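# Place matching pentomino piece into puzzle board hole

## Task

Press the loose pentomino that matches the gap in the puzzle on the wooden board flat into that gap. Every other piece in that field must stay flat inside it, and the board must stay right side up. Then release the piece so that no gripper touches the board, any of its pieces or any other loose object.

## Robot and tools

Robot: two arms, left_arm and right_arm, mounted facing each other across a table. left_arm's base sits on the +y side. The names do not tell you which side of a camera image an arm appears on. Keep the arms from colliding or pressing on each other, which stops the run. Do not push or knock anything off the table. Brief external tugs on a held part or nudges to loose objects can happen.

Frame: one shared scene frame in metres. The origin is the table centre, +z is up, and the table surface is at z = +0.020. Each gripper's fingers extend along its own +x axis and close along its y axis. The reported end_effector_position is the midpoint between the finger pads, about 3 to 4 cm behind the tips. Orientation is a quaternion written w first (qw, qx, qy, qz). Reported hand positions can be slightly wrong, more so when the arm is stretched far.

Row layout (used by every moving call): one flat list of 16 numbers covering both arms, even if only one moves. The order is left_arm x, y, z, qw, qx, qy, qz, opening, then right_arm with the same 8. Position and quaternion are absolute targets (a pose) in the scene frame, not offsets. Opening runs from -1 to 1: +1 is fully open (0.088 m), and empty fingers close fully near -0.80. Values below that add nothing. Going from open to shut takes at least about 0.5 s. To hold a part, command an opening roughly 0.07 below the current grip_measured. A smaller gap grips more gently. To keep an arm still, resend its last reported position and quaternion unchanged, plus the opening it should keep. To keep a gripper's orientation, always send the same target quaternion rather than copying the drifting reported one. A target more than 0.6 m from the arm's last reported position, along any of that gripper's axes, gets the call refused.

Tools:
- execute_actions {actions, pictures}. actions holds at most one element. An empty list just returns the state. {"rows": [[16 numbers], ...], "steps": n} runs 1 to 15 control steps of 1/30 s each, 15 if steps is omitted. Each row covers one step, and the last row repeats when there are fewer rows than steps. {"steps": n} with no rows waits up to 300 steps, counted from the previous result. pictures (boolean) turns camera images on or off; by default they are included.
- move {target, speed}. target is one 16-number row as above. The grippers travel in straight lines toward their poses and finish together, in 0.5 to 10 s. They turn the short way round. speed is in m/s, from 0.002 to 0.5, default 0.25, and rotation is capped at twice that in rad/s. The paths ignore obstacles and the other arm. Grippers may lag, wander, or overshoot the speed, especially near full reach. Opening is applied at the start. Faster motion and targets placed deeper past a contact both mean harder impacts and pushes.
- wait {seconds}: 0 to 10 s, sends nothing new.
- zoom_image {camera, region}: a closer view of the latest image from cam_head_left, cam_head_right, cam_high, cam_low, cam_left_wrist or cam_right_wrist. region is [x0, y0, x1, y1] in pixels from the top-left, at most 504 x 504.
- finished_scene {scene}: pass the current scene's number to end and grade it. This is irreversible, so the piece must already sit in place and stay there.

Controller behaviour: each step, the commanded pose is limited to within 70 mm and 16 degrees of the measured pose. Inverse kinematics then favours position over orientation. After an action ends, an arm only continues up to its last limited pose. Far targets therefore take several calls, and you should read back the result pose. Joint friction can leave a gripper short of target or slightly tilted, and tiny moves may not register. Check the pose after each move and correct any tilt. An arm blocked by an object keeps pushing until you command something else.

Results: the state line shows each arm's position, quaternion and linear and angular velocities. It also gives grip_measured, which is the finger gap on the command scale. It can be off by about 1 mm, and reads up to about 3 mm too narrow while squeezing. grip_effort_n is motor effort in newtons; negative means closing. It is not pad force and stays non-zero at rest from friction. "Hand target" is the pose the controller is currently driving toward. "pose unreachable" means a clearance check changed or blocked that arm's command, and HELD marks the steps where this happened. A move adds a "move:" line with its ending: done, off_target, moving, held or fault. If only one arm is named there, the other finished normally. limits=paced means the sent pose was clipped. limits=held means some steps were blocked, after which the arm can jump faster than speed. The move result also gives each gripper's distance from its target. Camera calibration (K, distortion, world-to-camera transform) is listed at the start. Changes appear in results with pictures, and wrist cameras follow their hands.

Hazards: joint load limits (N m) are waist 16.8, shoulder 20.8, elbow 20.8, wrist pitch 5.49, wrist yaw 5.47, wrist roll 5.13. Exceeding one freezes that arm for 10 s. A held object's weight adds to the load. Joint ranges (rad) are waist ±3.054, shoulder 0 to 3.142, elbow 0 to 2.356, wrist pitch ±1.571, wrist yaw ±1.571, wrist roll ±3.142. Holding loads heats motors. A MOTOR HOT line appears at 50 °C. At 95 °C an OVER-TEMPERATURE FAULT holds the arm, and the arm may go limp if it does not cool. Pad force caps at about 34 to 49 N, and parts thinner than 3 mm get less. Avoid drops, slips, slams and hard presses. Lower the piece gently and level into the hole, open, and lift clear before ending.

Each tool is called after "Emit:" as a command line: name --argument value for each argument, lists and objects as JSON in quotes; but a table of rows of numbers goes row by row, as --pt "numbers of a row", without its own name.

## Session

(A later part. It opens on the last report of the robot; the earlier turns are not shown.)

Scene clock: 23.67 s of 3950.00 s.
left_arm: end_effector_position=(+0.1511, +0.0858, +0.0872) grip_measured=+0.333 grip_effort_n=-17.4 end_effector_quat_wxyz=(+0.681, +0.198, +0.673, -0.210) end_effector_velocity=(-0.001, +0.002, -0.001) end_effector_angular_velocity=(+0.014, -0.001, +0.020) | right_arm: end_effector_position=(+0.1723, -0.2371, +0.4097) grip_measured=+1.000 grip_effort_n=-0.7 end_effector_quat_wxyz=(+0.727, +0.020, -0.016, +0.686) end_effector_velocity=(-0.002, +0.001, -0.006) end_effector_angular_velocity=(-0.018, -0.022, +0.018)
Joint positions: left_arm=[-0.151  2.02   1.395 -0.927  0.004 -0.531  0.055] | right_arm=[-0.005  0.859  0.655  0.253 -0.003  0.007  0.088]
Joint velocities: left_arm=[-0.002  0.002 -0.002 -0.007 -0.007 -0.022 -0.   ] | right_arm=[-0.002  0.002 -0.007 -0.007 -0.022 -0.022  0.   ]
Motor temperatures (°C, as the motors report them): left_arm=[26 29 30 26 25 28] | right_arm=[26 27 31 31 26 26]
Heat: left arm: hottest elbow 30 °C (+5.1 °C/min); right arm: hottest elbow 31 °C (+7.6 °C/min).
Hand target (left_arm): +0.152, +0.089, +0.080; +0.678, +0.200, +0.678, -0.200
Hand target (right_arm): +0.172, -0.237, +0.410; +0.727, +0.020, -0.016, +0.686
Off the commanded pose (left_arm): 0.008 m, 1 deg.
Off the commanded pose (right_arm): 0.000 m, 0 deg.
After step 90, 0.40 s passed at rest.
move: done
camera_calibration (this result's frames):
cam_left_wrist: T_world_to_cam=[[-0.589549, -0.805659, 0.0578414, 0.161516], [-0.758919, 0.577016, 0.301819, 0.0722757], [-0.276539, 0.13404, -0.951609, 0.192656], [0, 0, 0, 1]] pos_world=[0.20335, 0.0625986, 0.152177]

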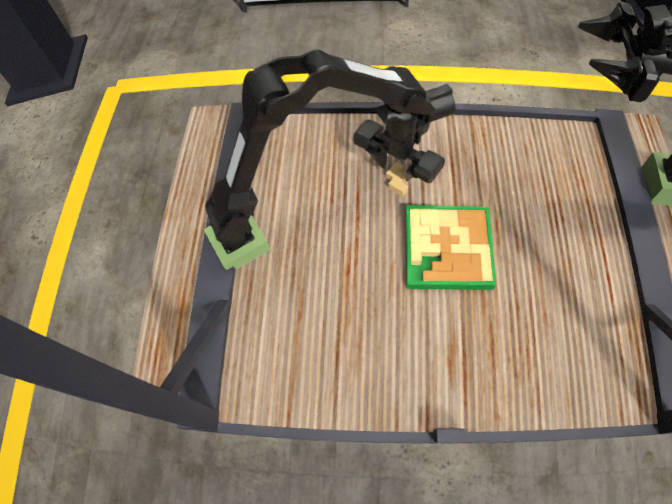

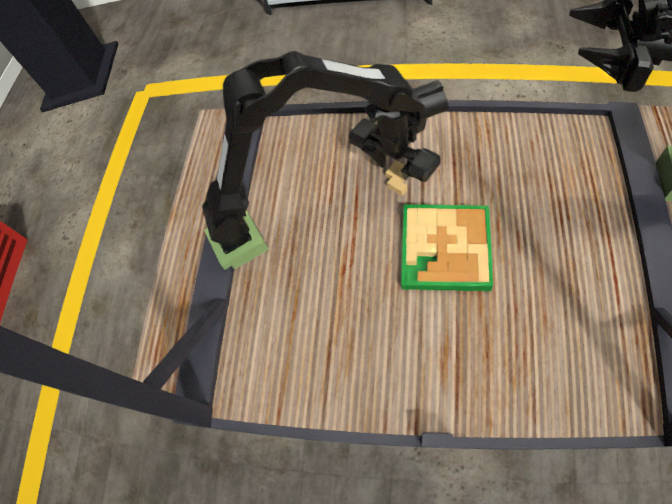

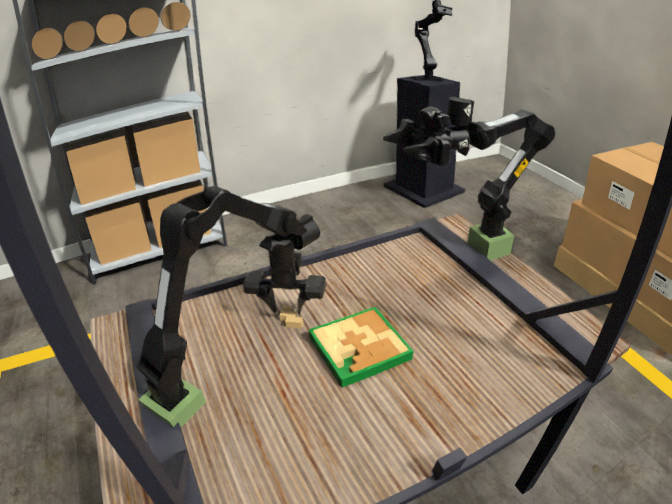

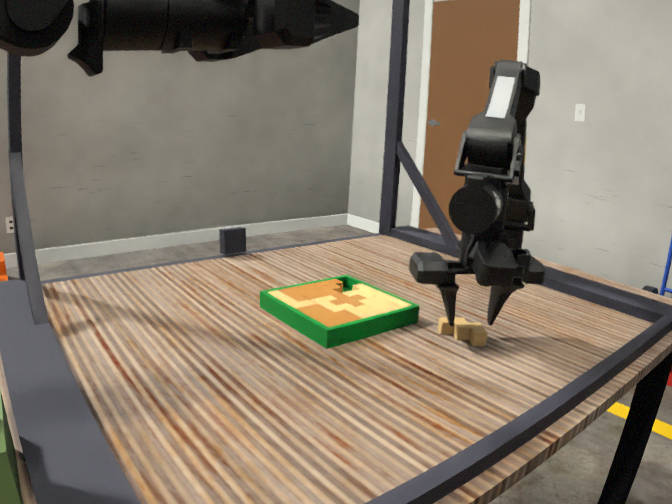

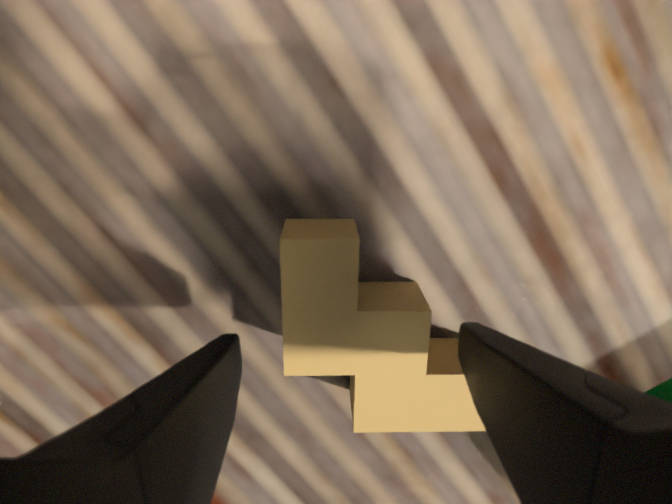

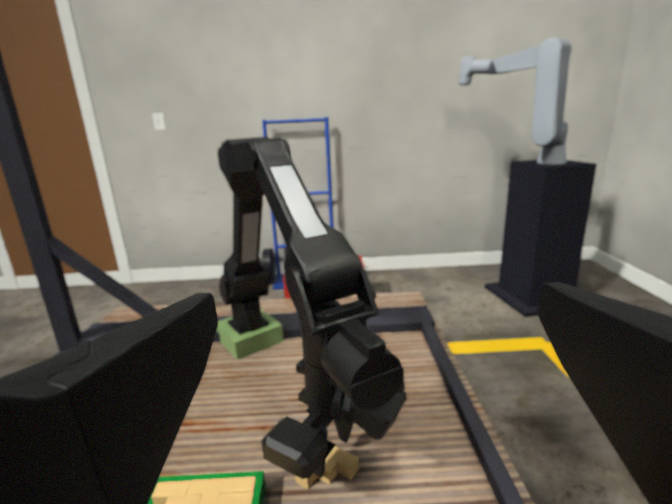

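Emit:
move --target '[0.147,0.090,0.065,0.678,0.2,0.678,-0.2,0.33,0.172,-0.237,0.41,0.727,0.02,-0.016,0.686,1]' --speed 0.05

Emit:
move --target '[0.147,0.090,0.065,0.678,0.2,0.678,-0.2,-0.15,0.172,-0.237,0.41,0.727,0.02,-0.016,0.686,1]'

Emit:
zoom_image --camera "cam_low" --region '[410,280,530,370]'

Scene clock: 28.83 s of 3950.00 s.
left_arm: end_effector_position=(+0.1500, +0.0861, +0.0736) grip_measured=+0.333 grip_effort_n=-17.4 end_effector_quat_wxyz=(+0.683, +0.193, +0.673, -0.208) end_effector_velocity=(-0.001, +0.003, +0.003) end_effector_angular_velocity=(+0.014, -0.001, +0.005) | right_arm: end_effector_position=(+0.1723, -0.2371, +0.4097) grip_measured=+1.000 grip_effort_n=-1.2 end_effector_quat_wxyz=(+0.727, +0.020, -0.016, +0.686) end_effector_velocity=(-0.000, -0.001, +0.001) end_effector_angular_velocity=(+0.008, +0.006, +0.005)
Joint positions: left_arm=[-0.154  2.033  1.356 -0.868  0.004 -0.542  0.055] | right_arm=[-0.005  0.859  0.655  0.253 -0.003  0.007  0.088]
Joint velocities: left_arm=[-0.002 -0.007  0.002 -0.022 -0.007 -0.007  0.   ] | right_arm=[-0.002 -0.002 -0.002  0.007 -0.007  0.007  0.   ]
Motor temperatures (°C, as the motors report them): left_arm=[26 29 30 26 25 28] | right_arm=[26 27 31 31 26 26]
Heat: left arm: hottest elbow 30 °C (+4.2 °C/min); right arm: hottest elbow 31 °C (+6.2 °C/min).
Hand target (left_arm): +0.147, +0.090, +0.065; +0.678, +0.200, +0.678, -0.200
Hand target (right_arm): +0.172, -0.237, +0.410; +0.727, +0.020, -0.016, +0.686
Off the commanded pose (left_arm): 0.010 m, 1 deg.
Off the commanded pose (right_arm): 0.000 m, 0 deg.
After step 90, 1.33 s passed at rest.
move: off_target (left_arm)
camera_calibration (this result's frames):
cam_left_wrist: T_world_to_cam=[[-0.582296, -0.810692, 0.0609106, 0.161027], [-0.764903, 0.571706, 0.296775, 0.0770889], [-0.275416, 0.126221, -0.953003, 0.179969], [0, 0, 0, 1]] pos_world=[0.202297, 0.0637556, 0.138824]

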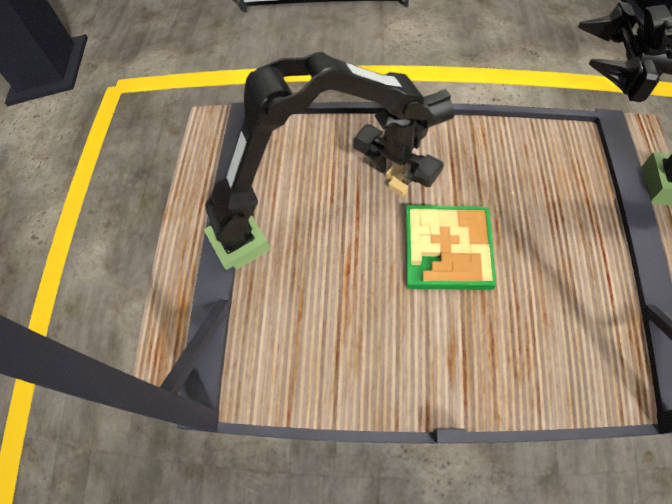

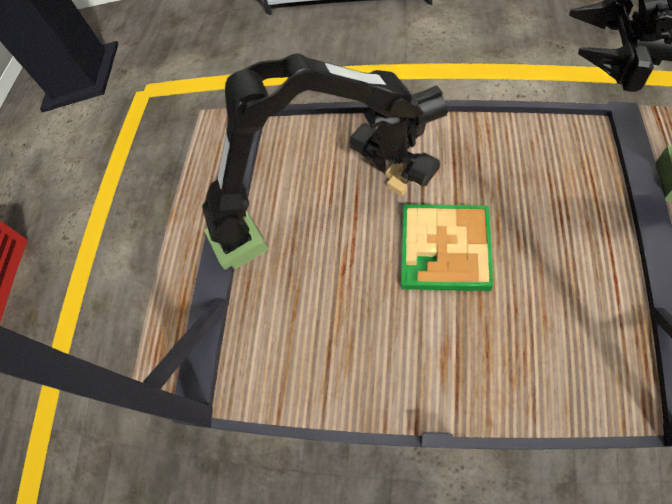

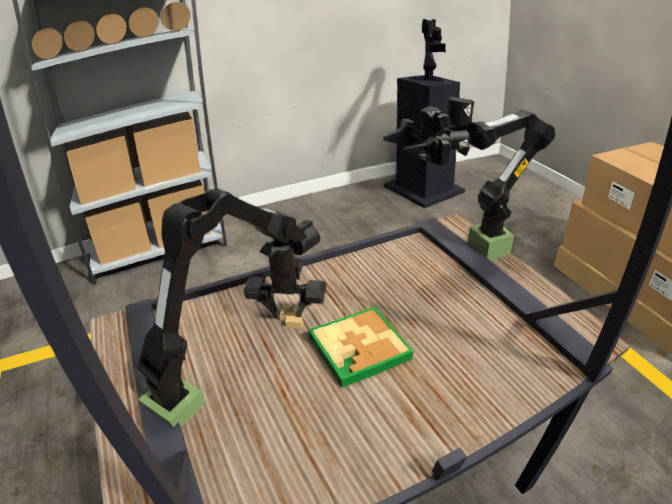

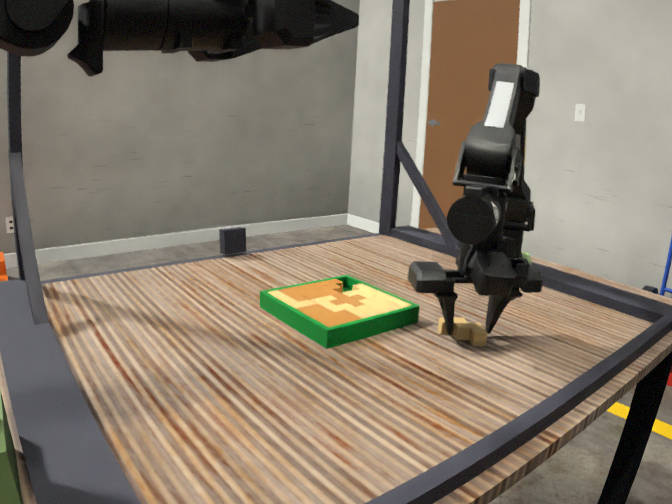

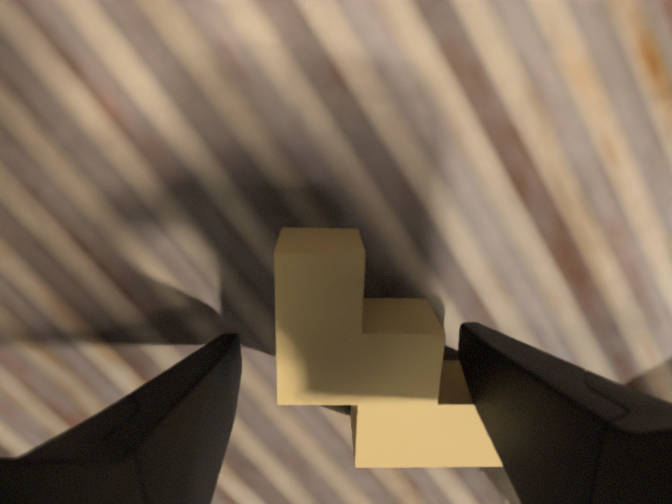

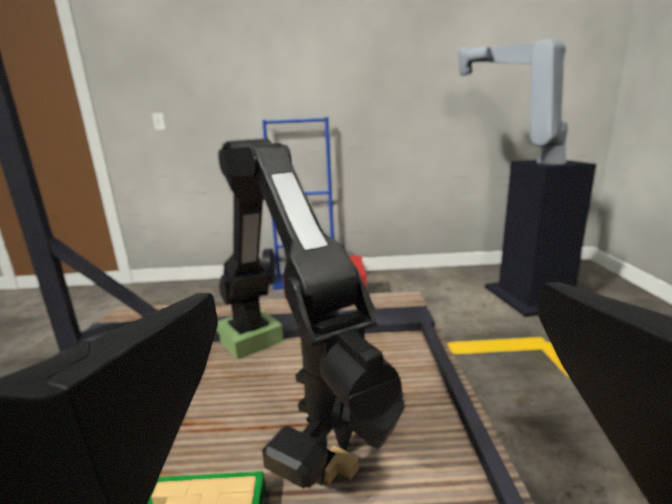

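Scene clock: 29.53 s of 3950.00 s.
left_arm: end_effector_position=(+0.1500, +0.0860, +0.0736) grip_measured=-0.078 grip_effort_n=-83.5 end_effector_quat_wxyz=(+0.683, +0.193, +0.673, -0.208) end_effector_velocity=(+0.001, -0.001, +0.000) end_effector_angular_velocity=(-0.003, -0.010, -0.010) | right_arm: end_effector_position=(+0.1723, -0.2371, +0.4097) grip_measured=+1.000 grip_effort_n=-1.2 end_effector_quat_wxyz=(+0.727, +0.020, -0.016, +0.686) end_effector_velocity=(+0.001, -0.000, -0.002) end_effector_angular_velocity=(-0.008, -0.007, -0.000)
Joint positions: left_arm=[-0.154  2.033  1.356 -0.868  0.004 -0.542  0.035] | right_arm=[-0.005  0.859  0.655  0.253 -0.003  0.007  0.088]
Joint velocities: left_arm=[-0.002 -0.002 -0.002  0.007 -0.007  0.007 -0.   ] | right_arm=[-0.007 -0.002 -0.002 -0.007 -0.007 -0.007  0.   ]
Motor temperatures (°C, as the motors report them): left_arm=[26 29 30 26 25 28] | right_arm=[26 27 31 31 26 26]
Heat: left arm: hottest elbow 30 °C (+4.1 °C/min); right arm: hottest elbow 31 °C (+6.1 °C/min).
Hand target (left_arm): +0.147, +0.090, +0.065; +0.678, +0.200, +0.678, -0.200
Hand target (right_arm): +0.172, -0.237, +0.410; +0.727, +0.020, -0.016, +0.686
Off the commanded pose (left_arm): 0.010 m, 1 deg.
Off the commanded pose (right_arm): 0.000 m, 0 deg.
move: off_target (left_arm)
camera_calibration (this result's frames):
cam_left_wrist: T_world_to_cam=[[-0.582307, -0.810671, 0.0610915, 0.160974], [-0.764953, 0.571808, 0.296452, 0.0771814], [-0.275257, 0.125894, -0.953092, 0.180001], [0, 0, 0, 1]] pos_world=[0.202323, 0.0637032, 0.138843]

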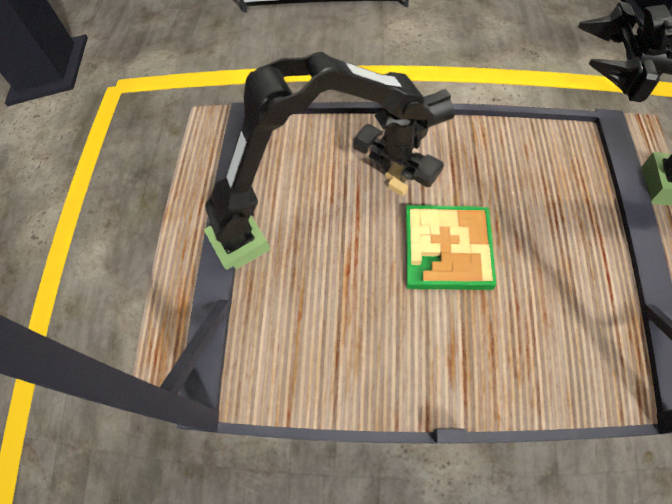

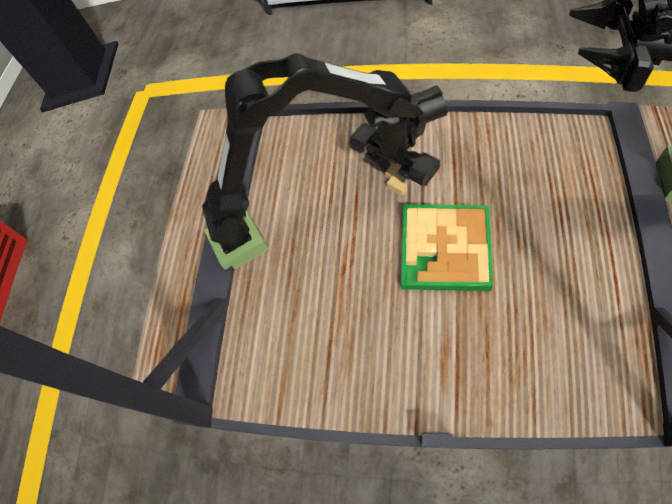

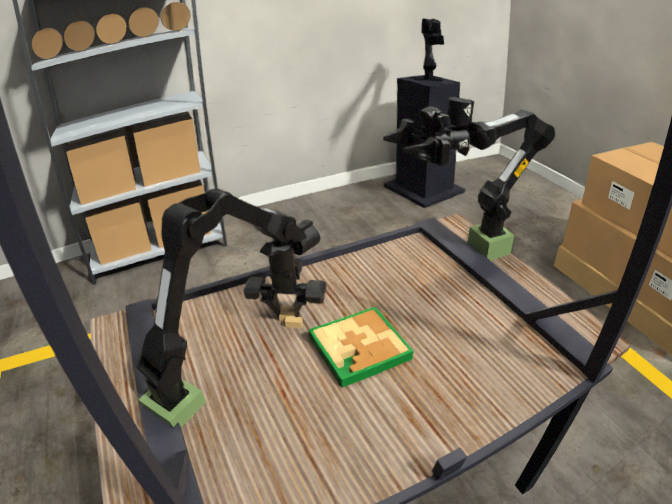

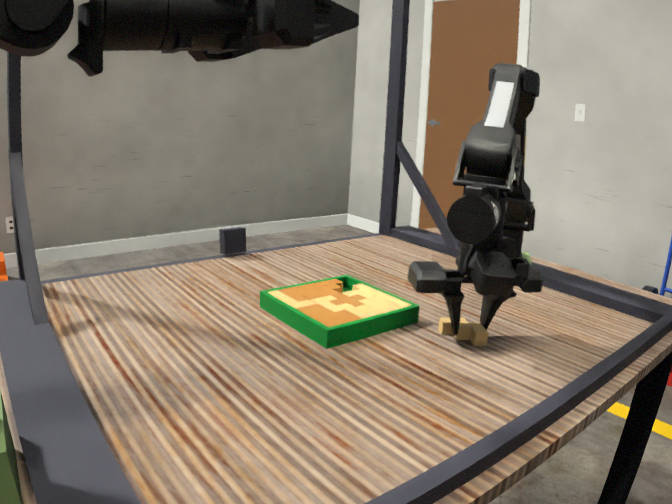

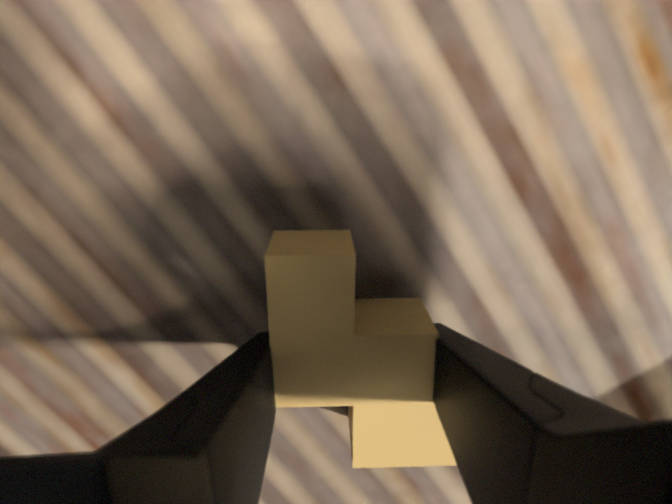

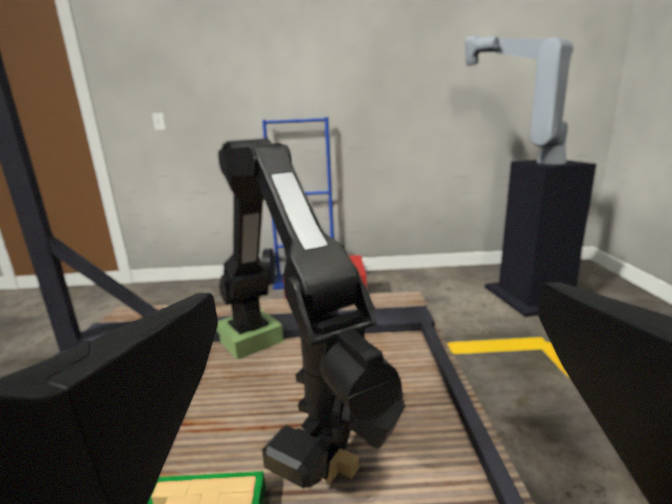

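Region (410, 280, 530, 370) of cam_low's 672x504 image, scaled by 4.200, with more detail than that image has; it fills the top 378 rows of this view, and the rest is white.

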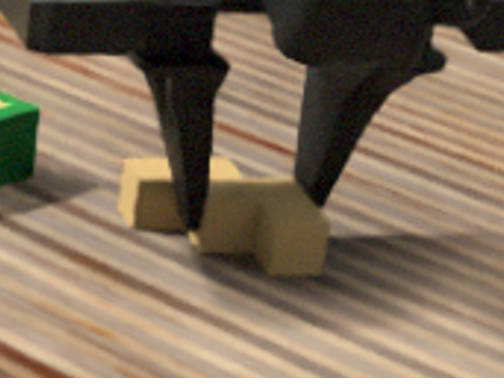

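Emit:
move --target '[0.147,0.090,0.125,0.678,0.2,0.678,-0.2,-0.15,0.172,-0.237,0.41,0.727,0.02,-0.016,0.686,1]' --speed 0.1

Emit:
move --target '[-0.062,0.03,0.11,0.5,0.5,0.5,-0.5,-0.15,0.172,-0.237,0.41,0.727,0.02,-0.016,0.686,1]' --speed 0.15

Scene clock: 33.83 s of 3950.00 s.
left_arm: end_effector_position=(+0.1466, +0.0932, +0.1187) grip_measured=-0.078 grip_effort_n=-83.5 end_effector_quat_wxyz=(+0.673, +0.204, +0.683, -0.197) end_effector_velocity=(-0.002, -0.001, +0.003) end_effector_angular_velocity=(-0.005, +0.005, +0.005) | right_arm: end_effector_position=(+0.1723, -0.2371, +0.4097) grip_measured=+1.000 grip_effort_n=-0.7 end_effector_quat_wxyz=(+0.727, +0.020, -0.016, +0.686) end_effector_velocity=(-0.002, +0.001, -0.003) end_effector_angular_velocity=(-0.013, -0.008, +0.019)
Joint positions: left_arm=[-0.154  1.979  1.467 -1.076  0.004 -0.543  0.035] | right_arm=[-0.005  0.859  0.655  0.253 -0.003  0.007  0.088]
Joint velocities: left_arm=[-0.002 -0.002  0.007 -0.007  0.007 -0.007 -0.   ] | right_arm=[-0.002  0.002 -0.002 -0.007 -0.022 -0.007  0.   ]
Motor temperatures (°C, as the motors report them): left_arm=[26 30 30 26 25 28] | right_arm=[26 27 32 32 26 26]
Heat: left arm: hottest shoulder 30 °C (+3.5 °C/min); right arm: hottest elbow 32 °C (+7.1 °C/min).
Hand target (left_arm): +0.147, +0.090, +0.125; +0.678, +0.200, +0.678, -0.200
Hand target (right_arm): +0.172, -0.237, +0.410; +0.727, +0.020, -0.016, +0.686
Off the commanded pose (left_arm): 0.007 m, 1 deg.
Off the commanded pose (right_arm): 0.000 m, 0 deg.
After step 90, 0.33 s passed at rest.
move: done
camera_calibration (this result's frames):
cam_left_wrist: T_world_to_cam=[[-0.580735, -0.813071, 0.040767, 0.164393], [-0.759505, 0.559143, 0.332433, 0.0531931], [-0.293087, 0.162093, -0.942245, 0.219048], [0, 0, 0, 1]] pos_world=[0.200069, 0.0684144, 0.182012]

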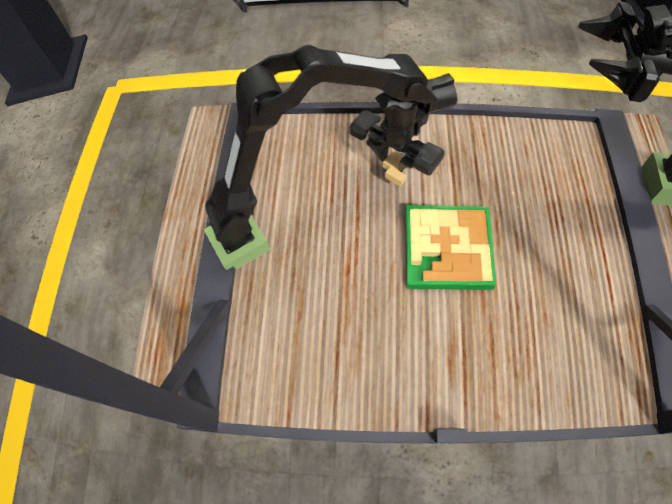

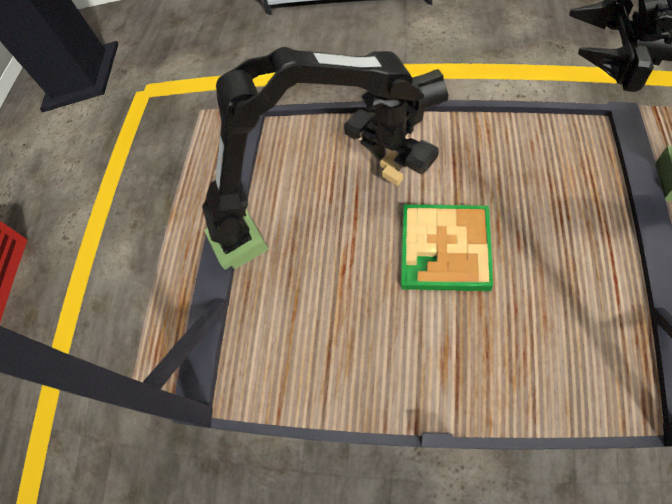

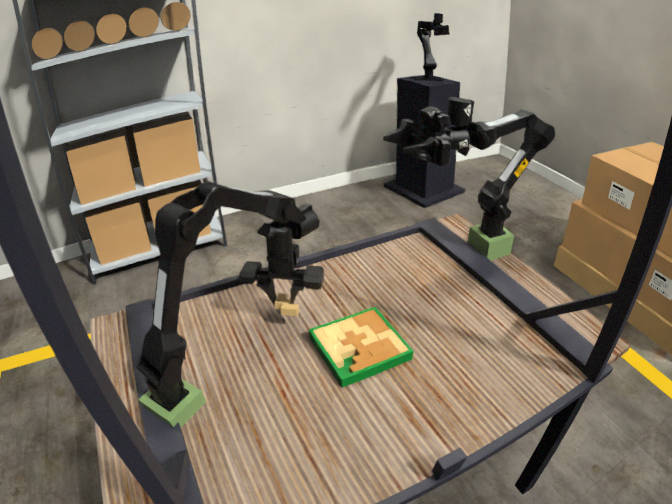

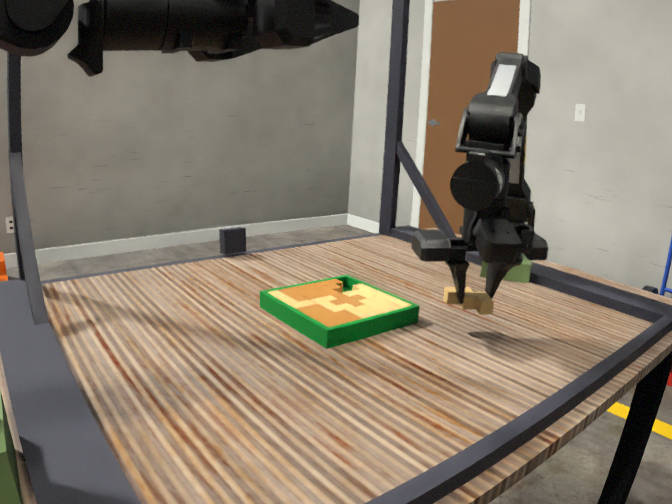

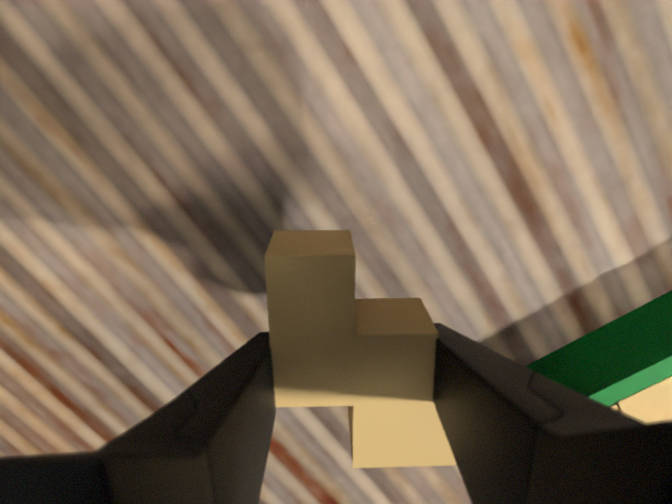

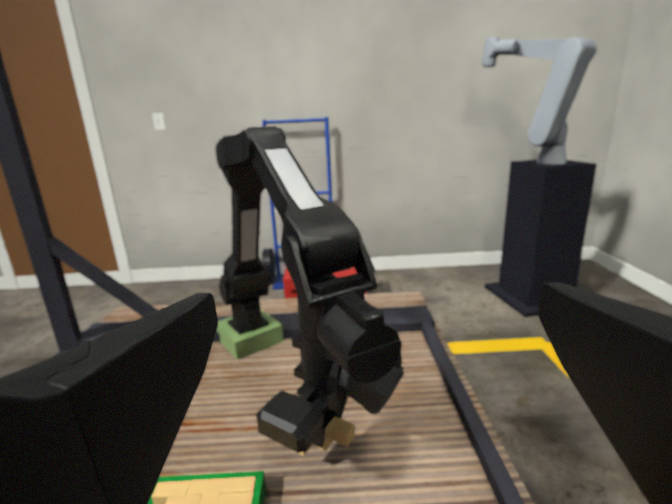

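Scene clock: 37.53 s of 3950.00 s.
left_arm: end_effector_position=(-0.0609, +0.0331, +0.1137) grip_measured=-0.078 grip_effort_n=-83.5 end_effector_quat_wxyz=(+0.504, +0.494, +0.502, -0.501) end_effector_velocity=(-0.000, -0.002, +0.002) end_effector_angular_velocity=(-0.003, -0.007, +0.005) | right_arm: end_effector_position=(+0.1723, -0.2371, +0.4097) grip_measured=+1.000 grip_effort_n=-0.7 end_effector_quat_wxyz=(+0.727, +0.020, -0.016, +0.686) end_effector_velocity=(-0.000, -0.000, -0.004) end_effector_angular_velocity=(-0.012, +0.008, +0.005)
Joint positions: left_arm=[-0.73   2.061  1.568 -1.068  0.004 -0.134  0.035] | right_arm=[-0.005  0.859  0.655  0.253 -0.003  0.007  0.088]
Joint velocities: left_arm=[-0.002  0.002  0.012 -0.007 -0.007 -0.007 -0.   ] | right_arm=[-0.002 -0.002 -0.007 -0.007 -0.007  0.007  0.   ]
Motor temperatures (°C, as the motors report them): left_arm=[26 31 30 26 25 28] | right_arm=[26 27 32 32 26 26]
Heat: left arm: hottest shoulder 31 °C (+4.8 °C/min); right arm: hottest elbow 32 °C (+6.4 °C/min).
Hand target (left_arm): -0.063, +0.032, +0.110; +0.498, +0.499, +0.501, -0.502
Hand target (right_arm): +0.172, -0.237, +0.410; +0.727, +0.020, -0.016, +0.686
Off the commanded pose (left_arm): 0.005 m, 1 deg.
Off the commanded pose (right_arm): 0.000 m, 0 deg.
move: done
camera_calibration (this result's frames):
cam_left_wrist: T_world_to_cam=[[-0.998106, 0.0355654, 0.0501875, -0.0593032], [0.0493277, 0.950227, 0.307628, -0.0299656], [-0.0367486, 0.309521, -0.950182, 0.174956], [0, 0, 0, 1]] pos_world=[-0.0512834, -0.0235694, 0.178435]

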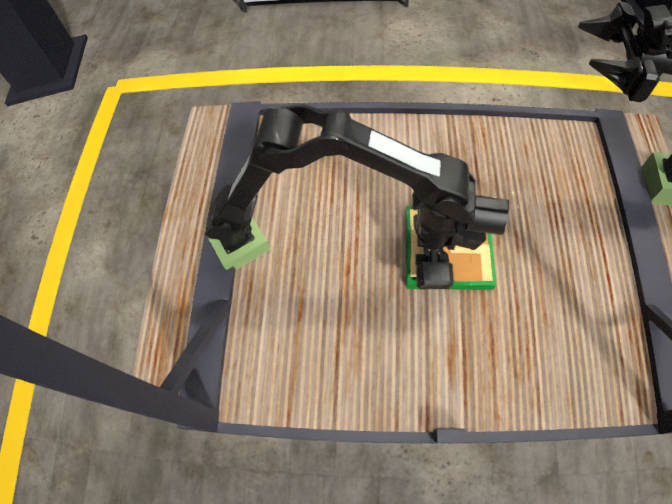

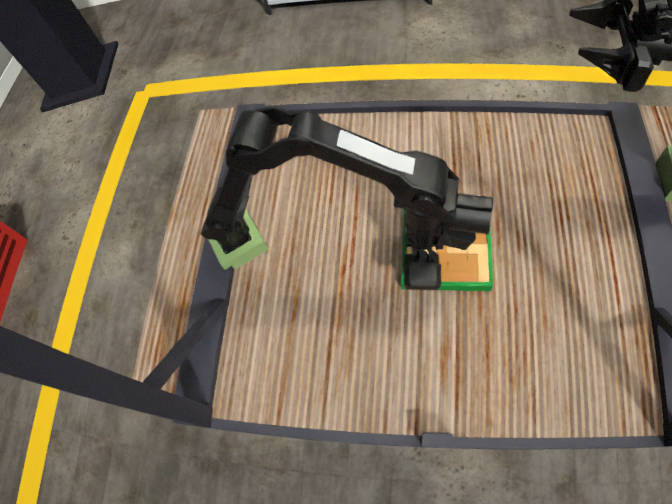

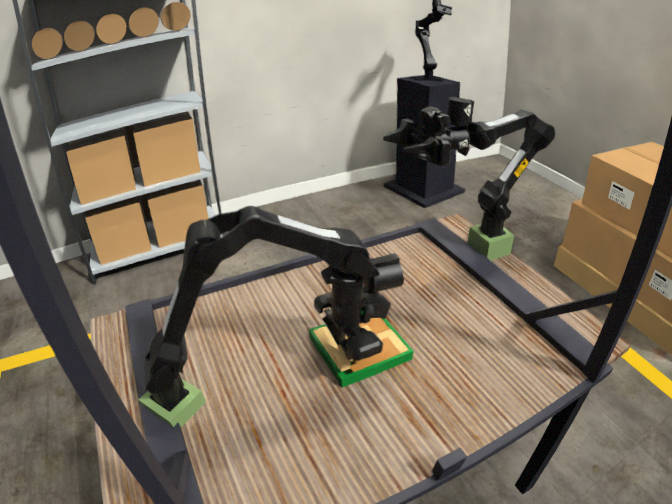

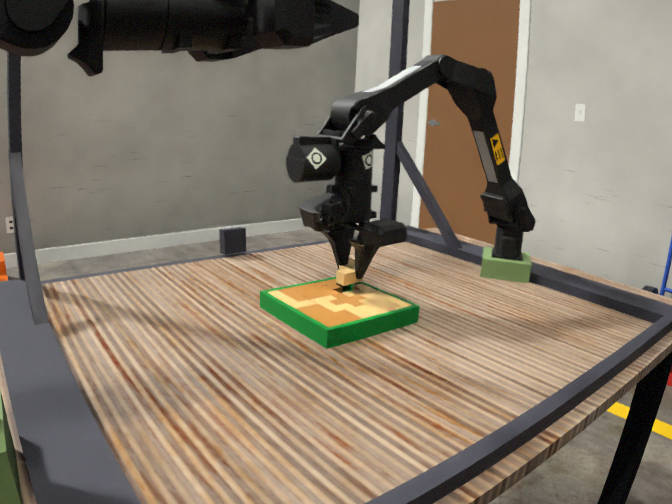

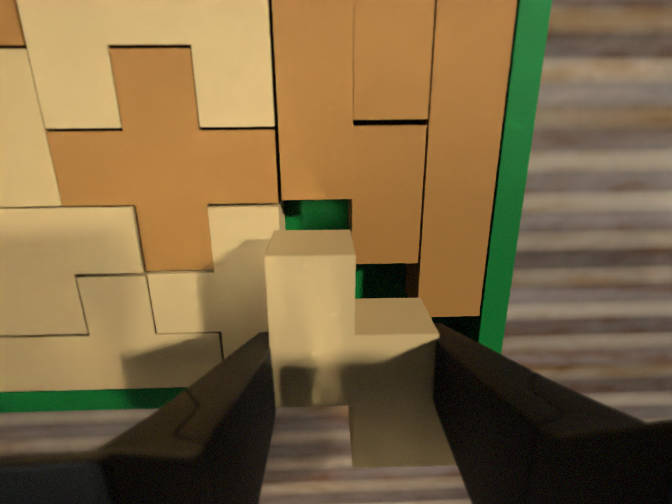

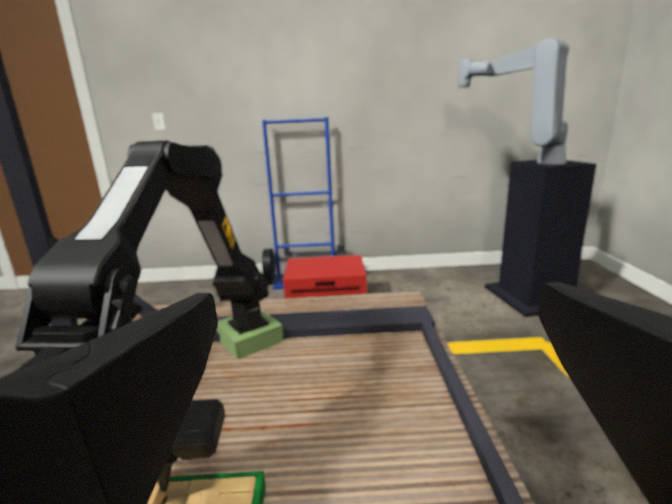

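Close; needs about 4 mm toward −y and 1 mm toward −x.

Emit:
move --target '[-0.0635,0.028,0.097,0.5,0.5,0.5,-0.5,-0.15,0.172,-0.237,0.41,0.727,0.02,-0.016,0.686,1]' --speed 0.03

Scene clock: 39.93 s of 3950.00 s.
left_arm: end_effector_position=(-0.0625, +0.0273, +0.1037) grip_measured=-0.078 grip_effort_n=-83.5 end_effector_quat_wxyz=(+0.504, +0.493, +0.500, -0.503) end_effector_velocity=(+0.000, +0.002, +0.000) end_effector_angular_velocity=(+0.006, -0.008, +0.005) | right_arm: end_effector_position=(+0.1723, -0.2371, +0.4097) grip_measured=+1.000 grip_effort_n=-0.7 end_effector_quat_wxyz=(+0.727, +0.020, -0.016, +0.686) end_effector_velocity=(-0.000, -0.000, -0.005) end_effector_angular_velocity=(-0.022, +0.008, +0.005)
Joint positions: left_arm=[-0.732  2.09   1.57  -1.036  0.004 -0.133  0.035] | right_arm=[-0.005  0.859  0.655  0.253 -0.003  0.007  0.088]
Joint velocities: left_arm=[-0.002 -0.002 -0.002 -0.007 -0.007 -0.007 -0.   ] | right_arm=[-0.002 -0.002 -0.002 -0.022 -0.007  0.007  0.   ]
Motor temperatures (°C, as the motors report them): left_arm=[26 31 31 26 25 28] | right_arm=[26 27 32 32 26 26]
Heat: left arm: hottest shoulder 31 °C (+4.5 °C/min); right arm: hottest elbow 32 °C (+6.0 °C/min).
Hand target (left_arm): -0.064, +0.028, +0.097; +0.500, +0.500, +0.500, -0.500
Hand target (right_arm): +0.172, -0.237, +0.410; +0.727, +0.020, -0.016, +0.686
Off the commanded pose (left_arm): 0.007 m, 1 deg.
Off the commanded pose (right_arm): 0.000 m, 0 deg.
move: done
camera_calibration (this result's frames):
cam_left_wrist: T_world_to_cam=[[-0.997945, 0.0392593, 0.0506389, -0.0603567], [0.0527912, 0.95167, 0.30255, -0.0206093], [-0.0363137, 0.304601, -0.951787, 0.167421], [0, 0, 0, 1]] pos_world=[-0.053065, -0.0290137, 0.168641]

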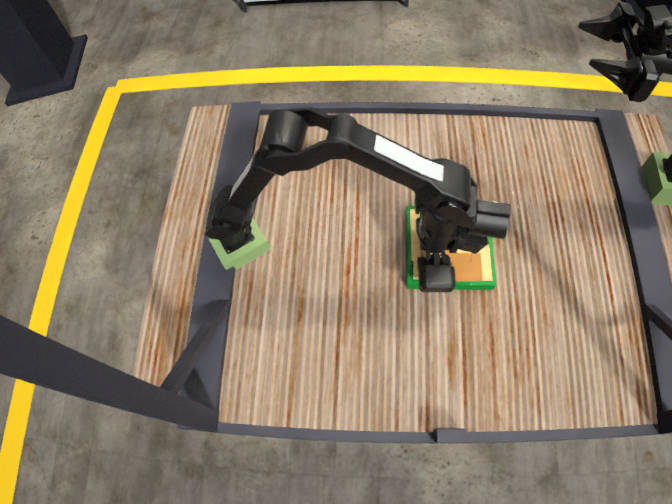

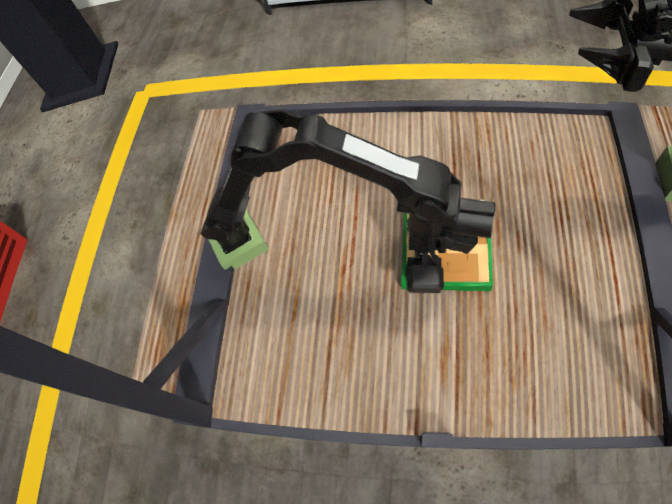

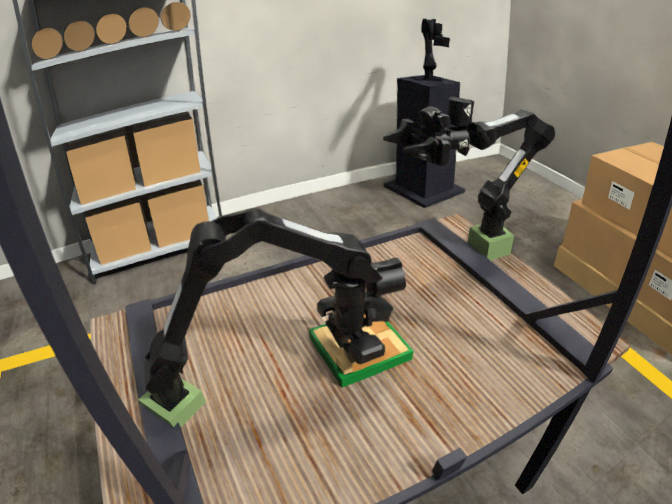

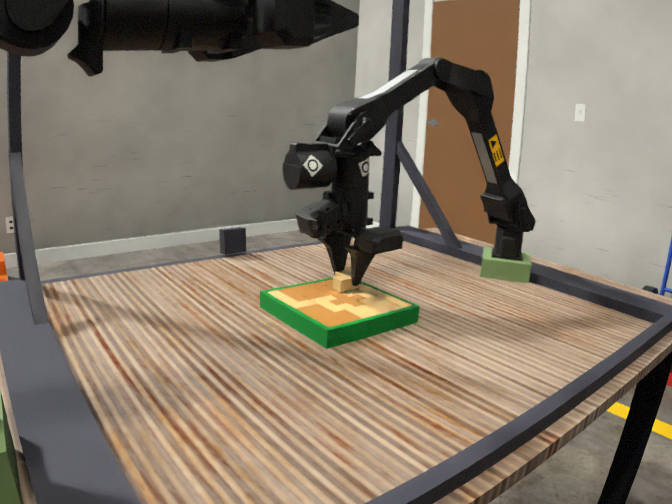

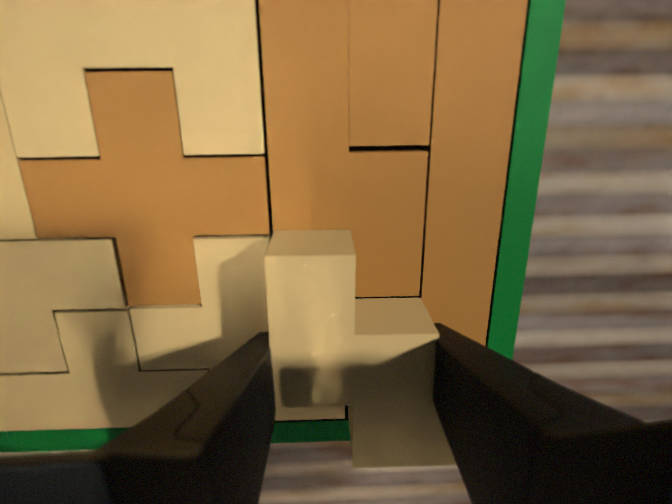

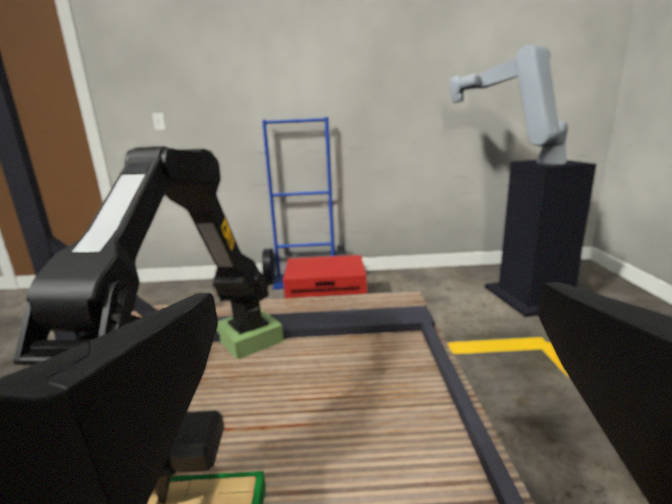

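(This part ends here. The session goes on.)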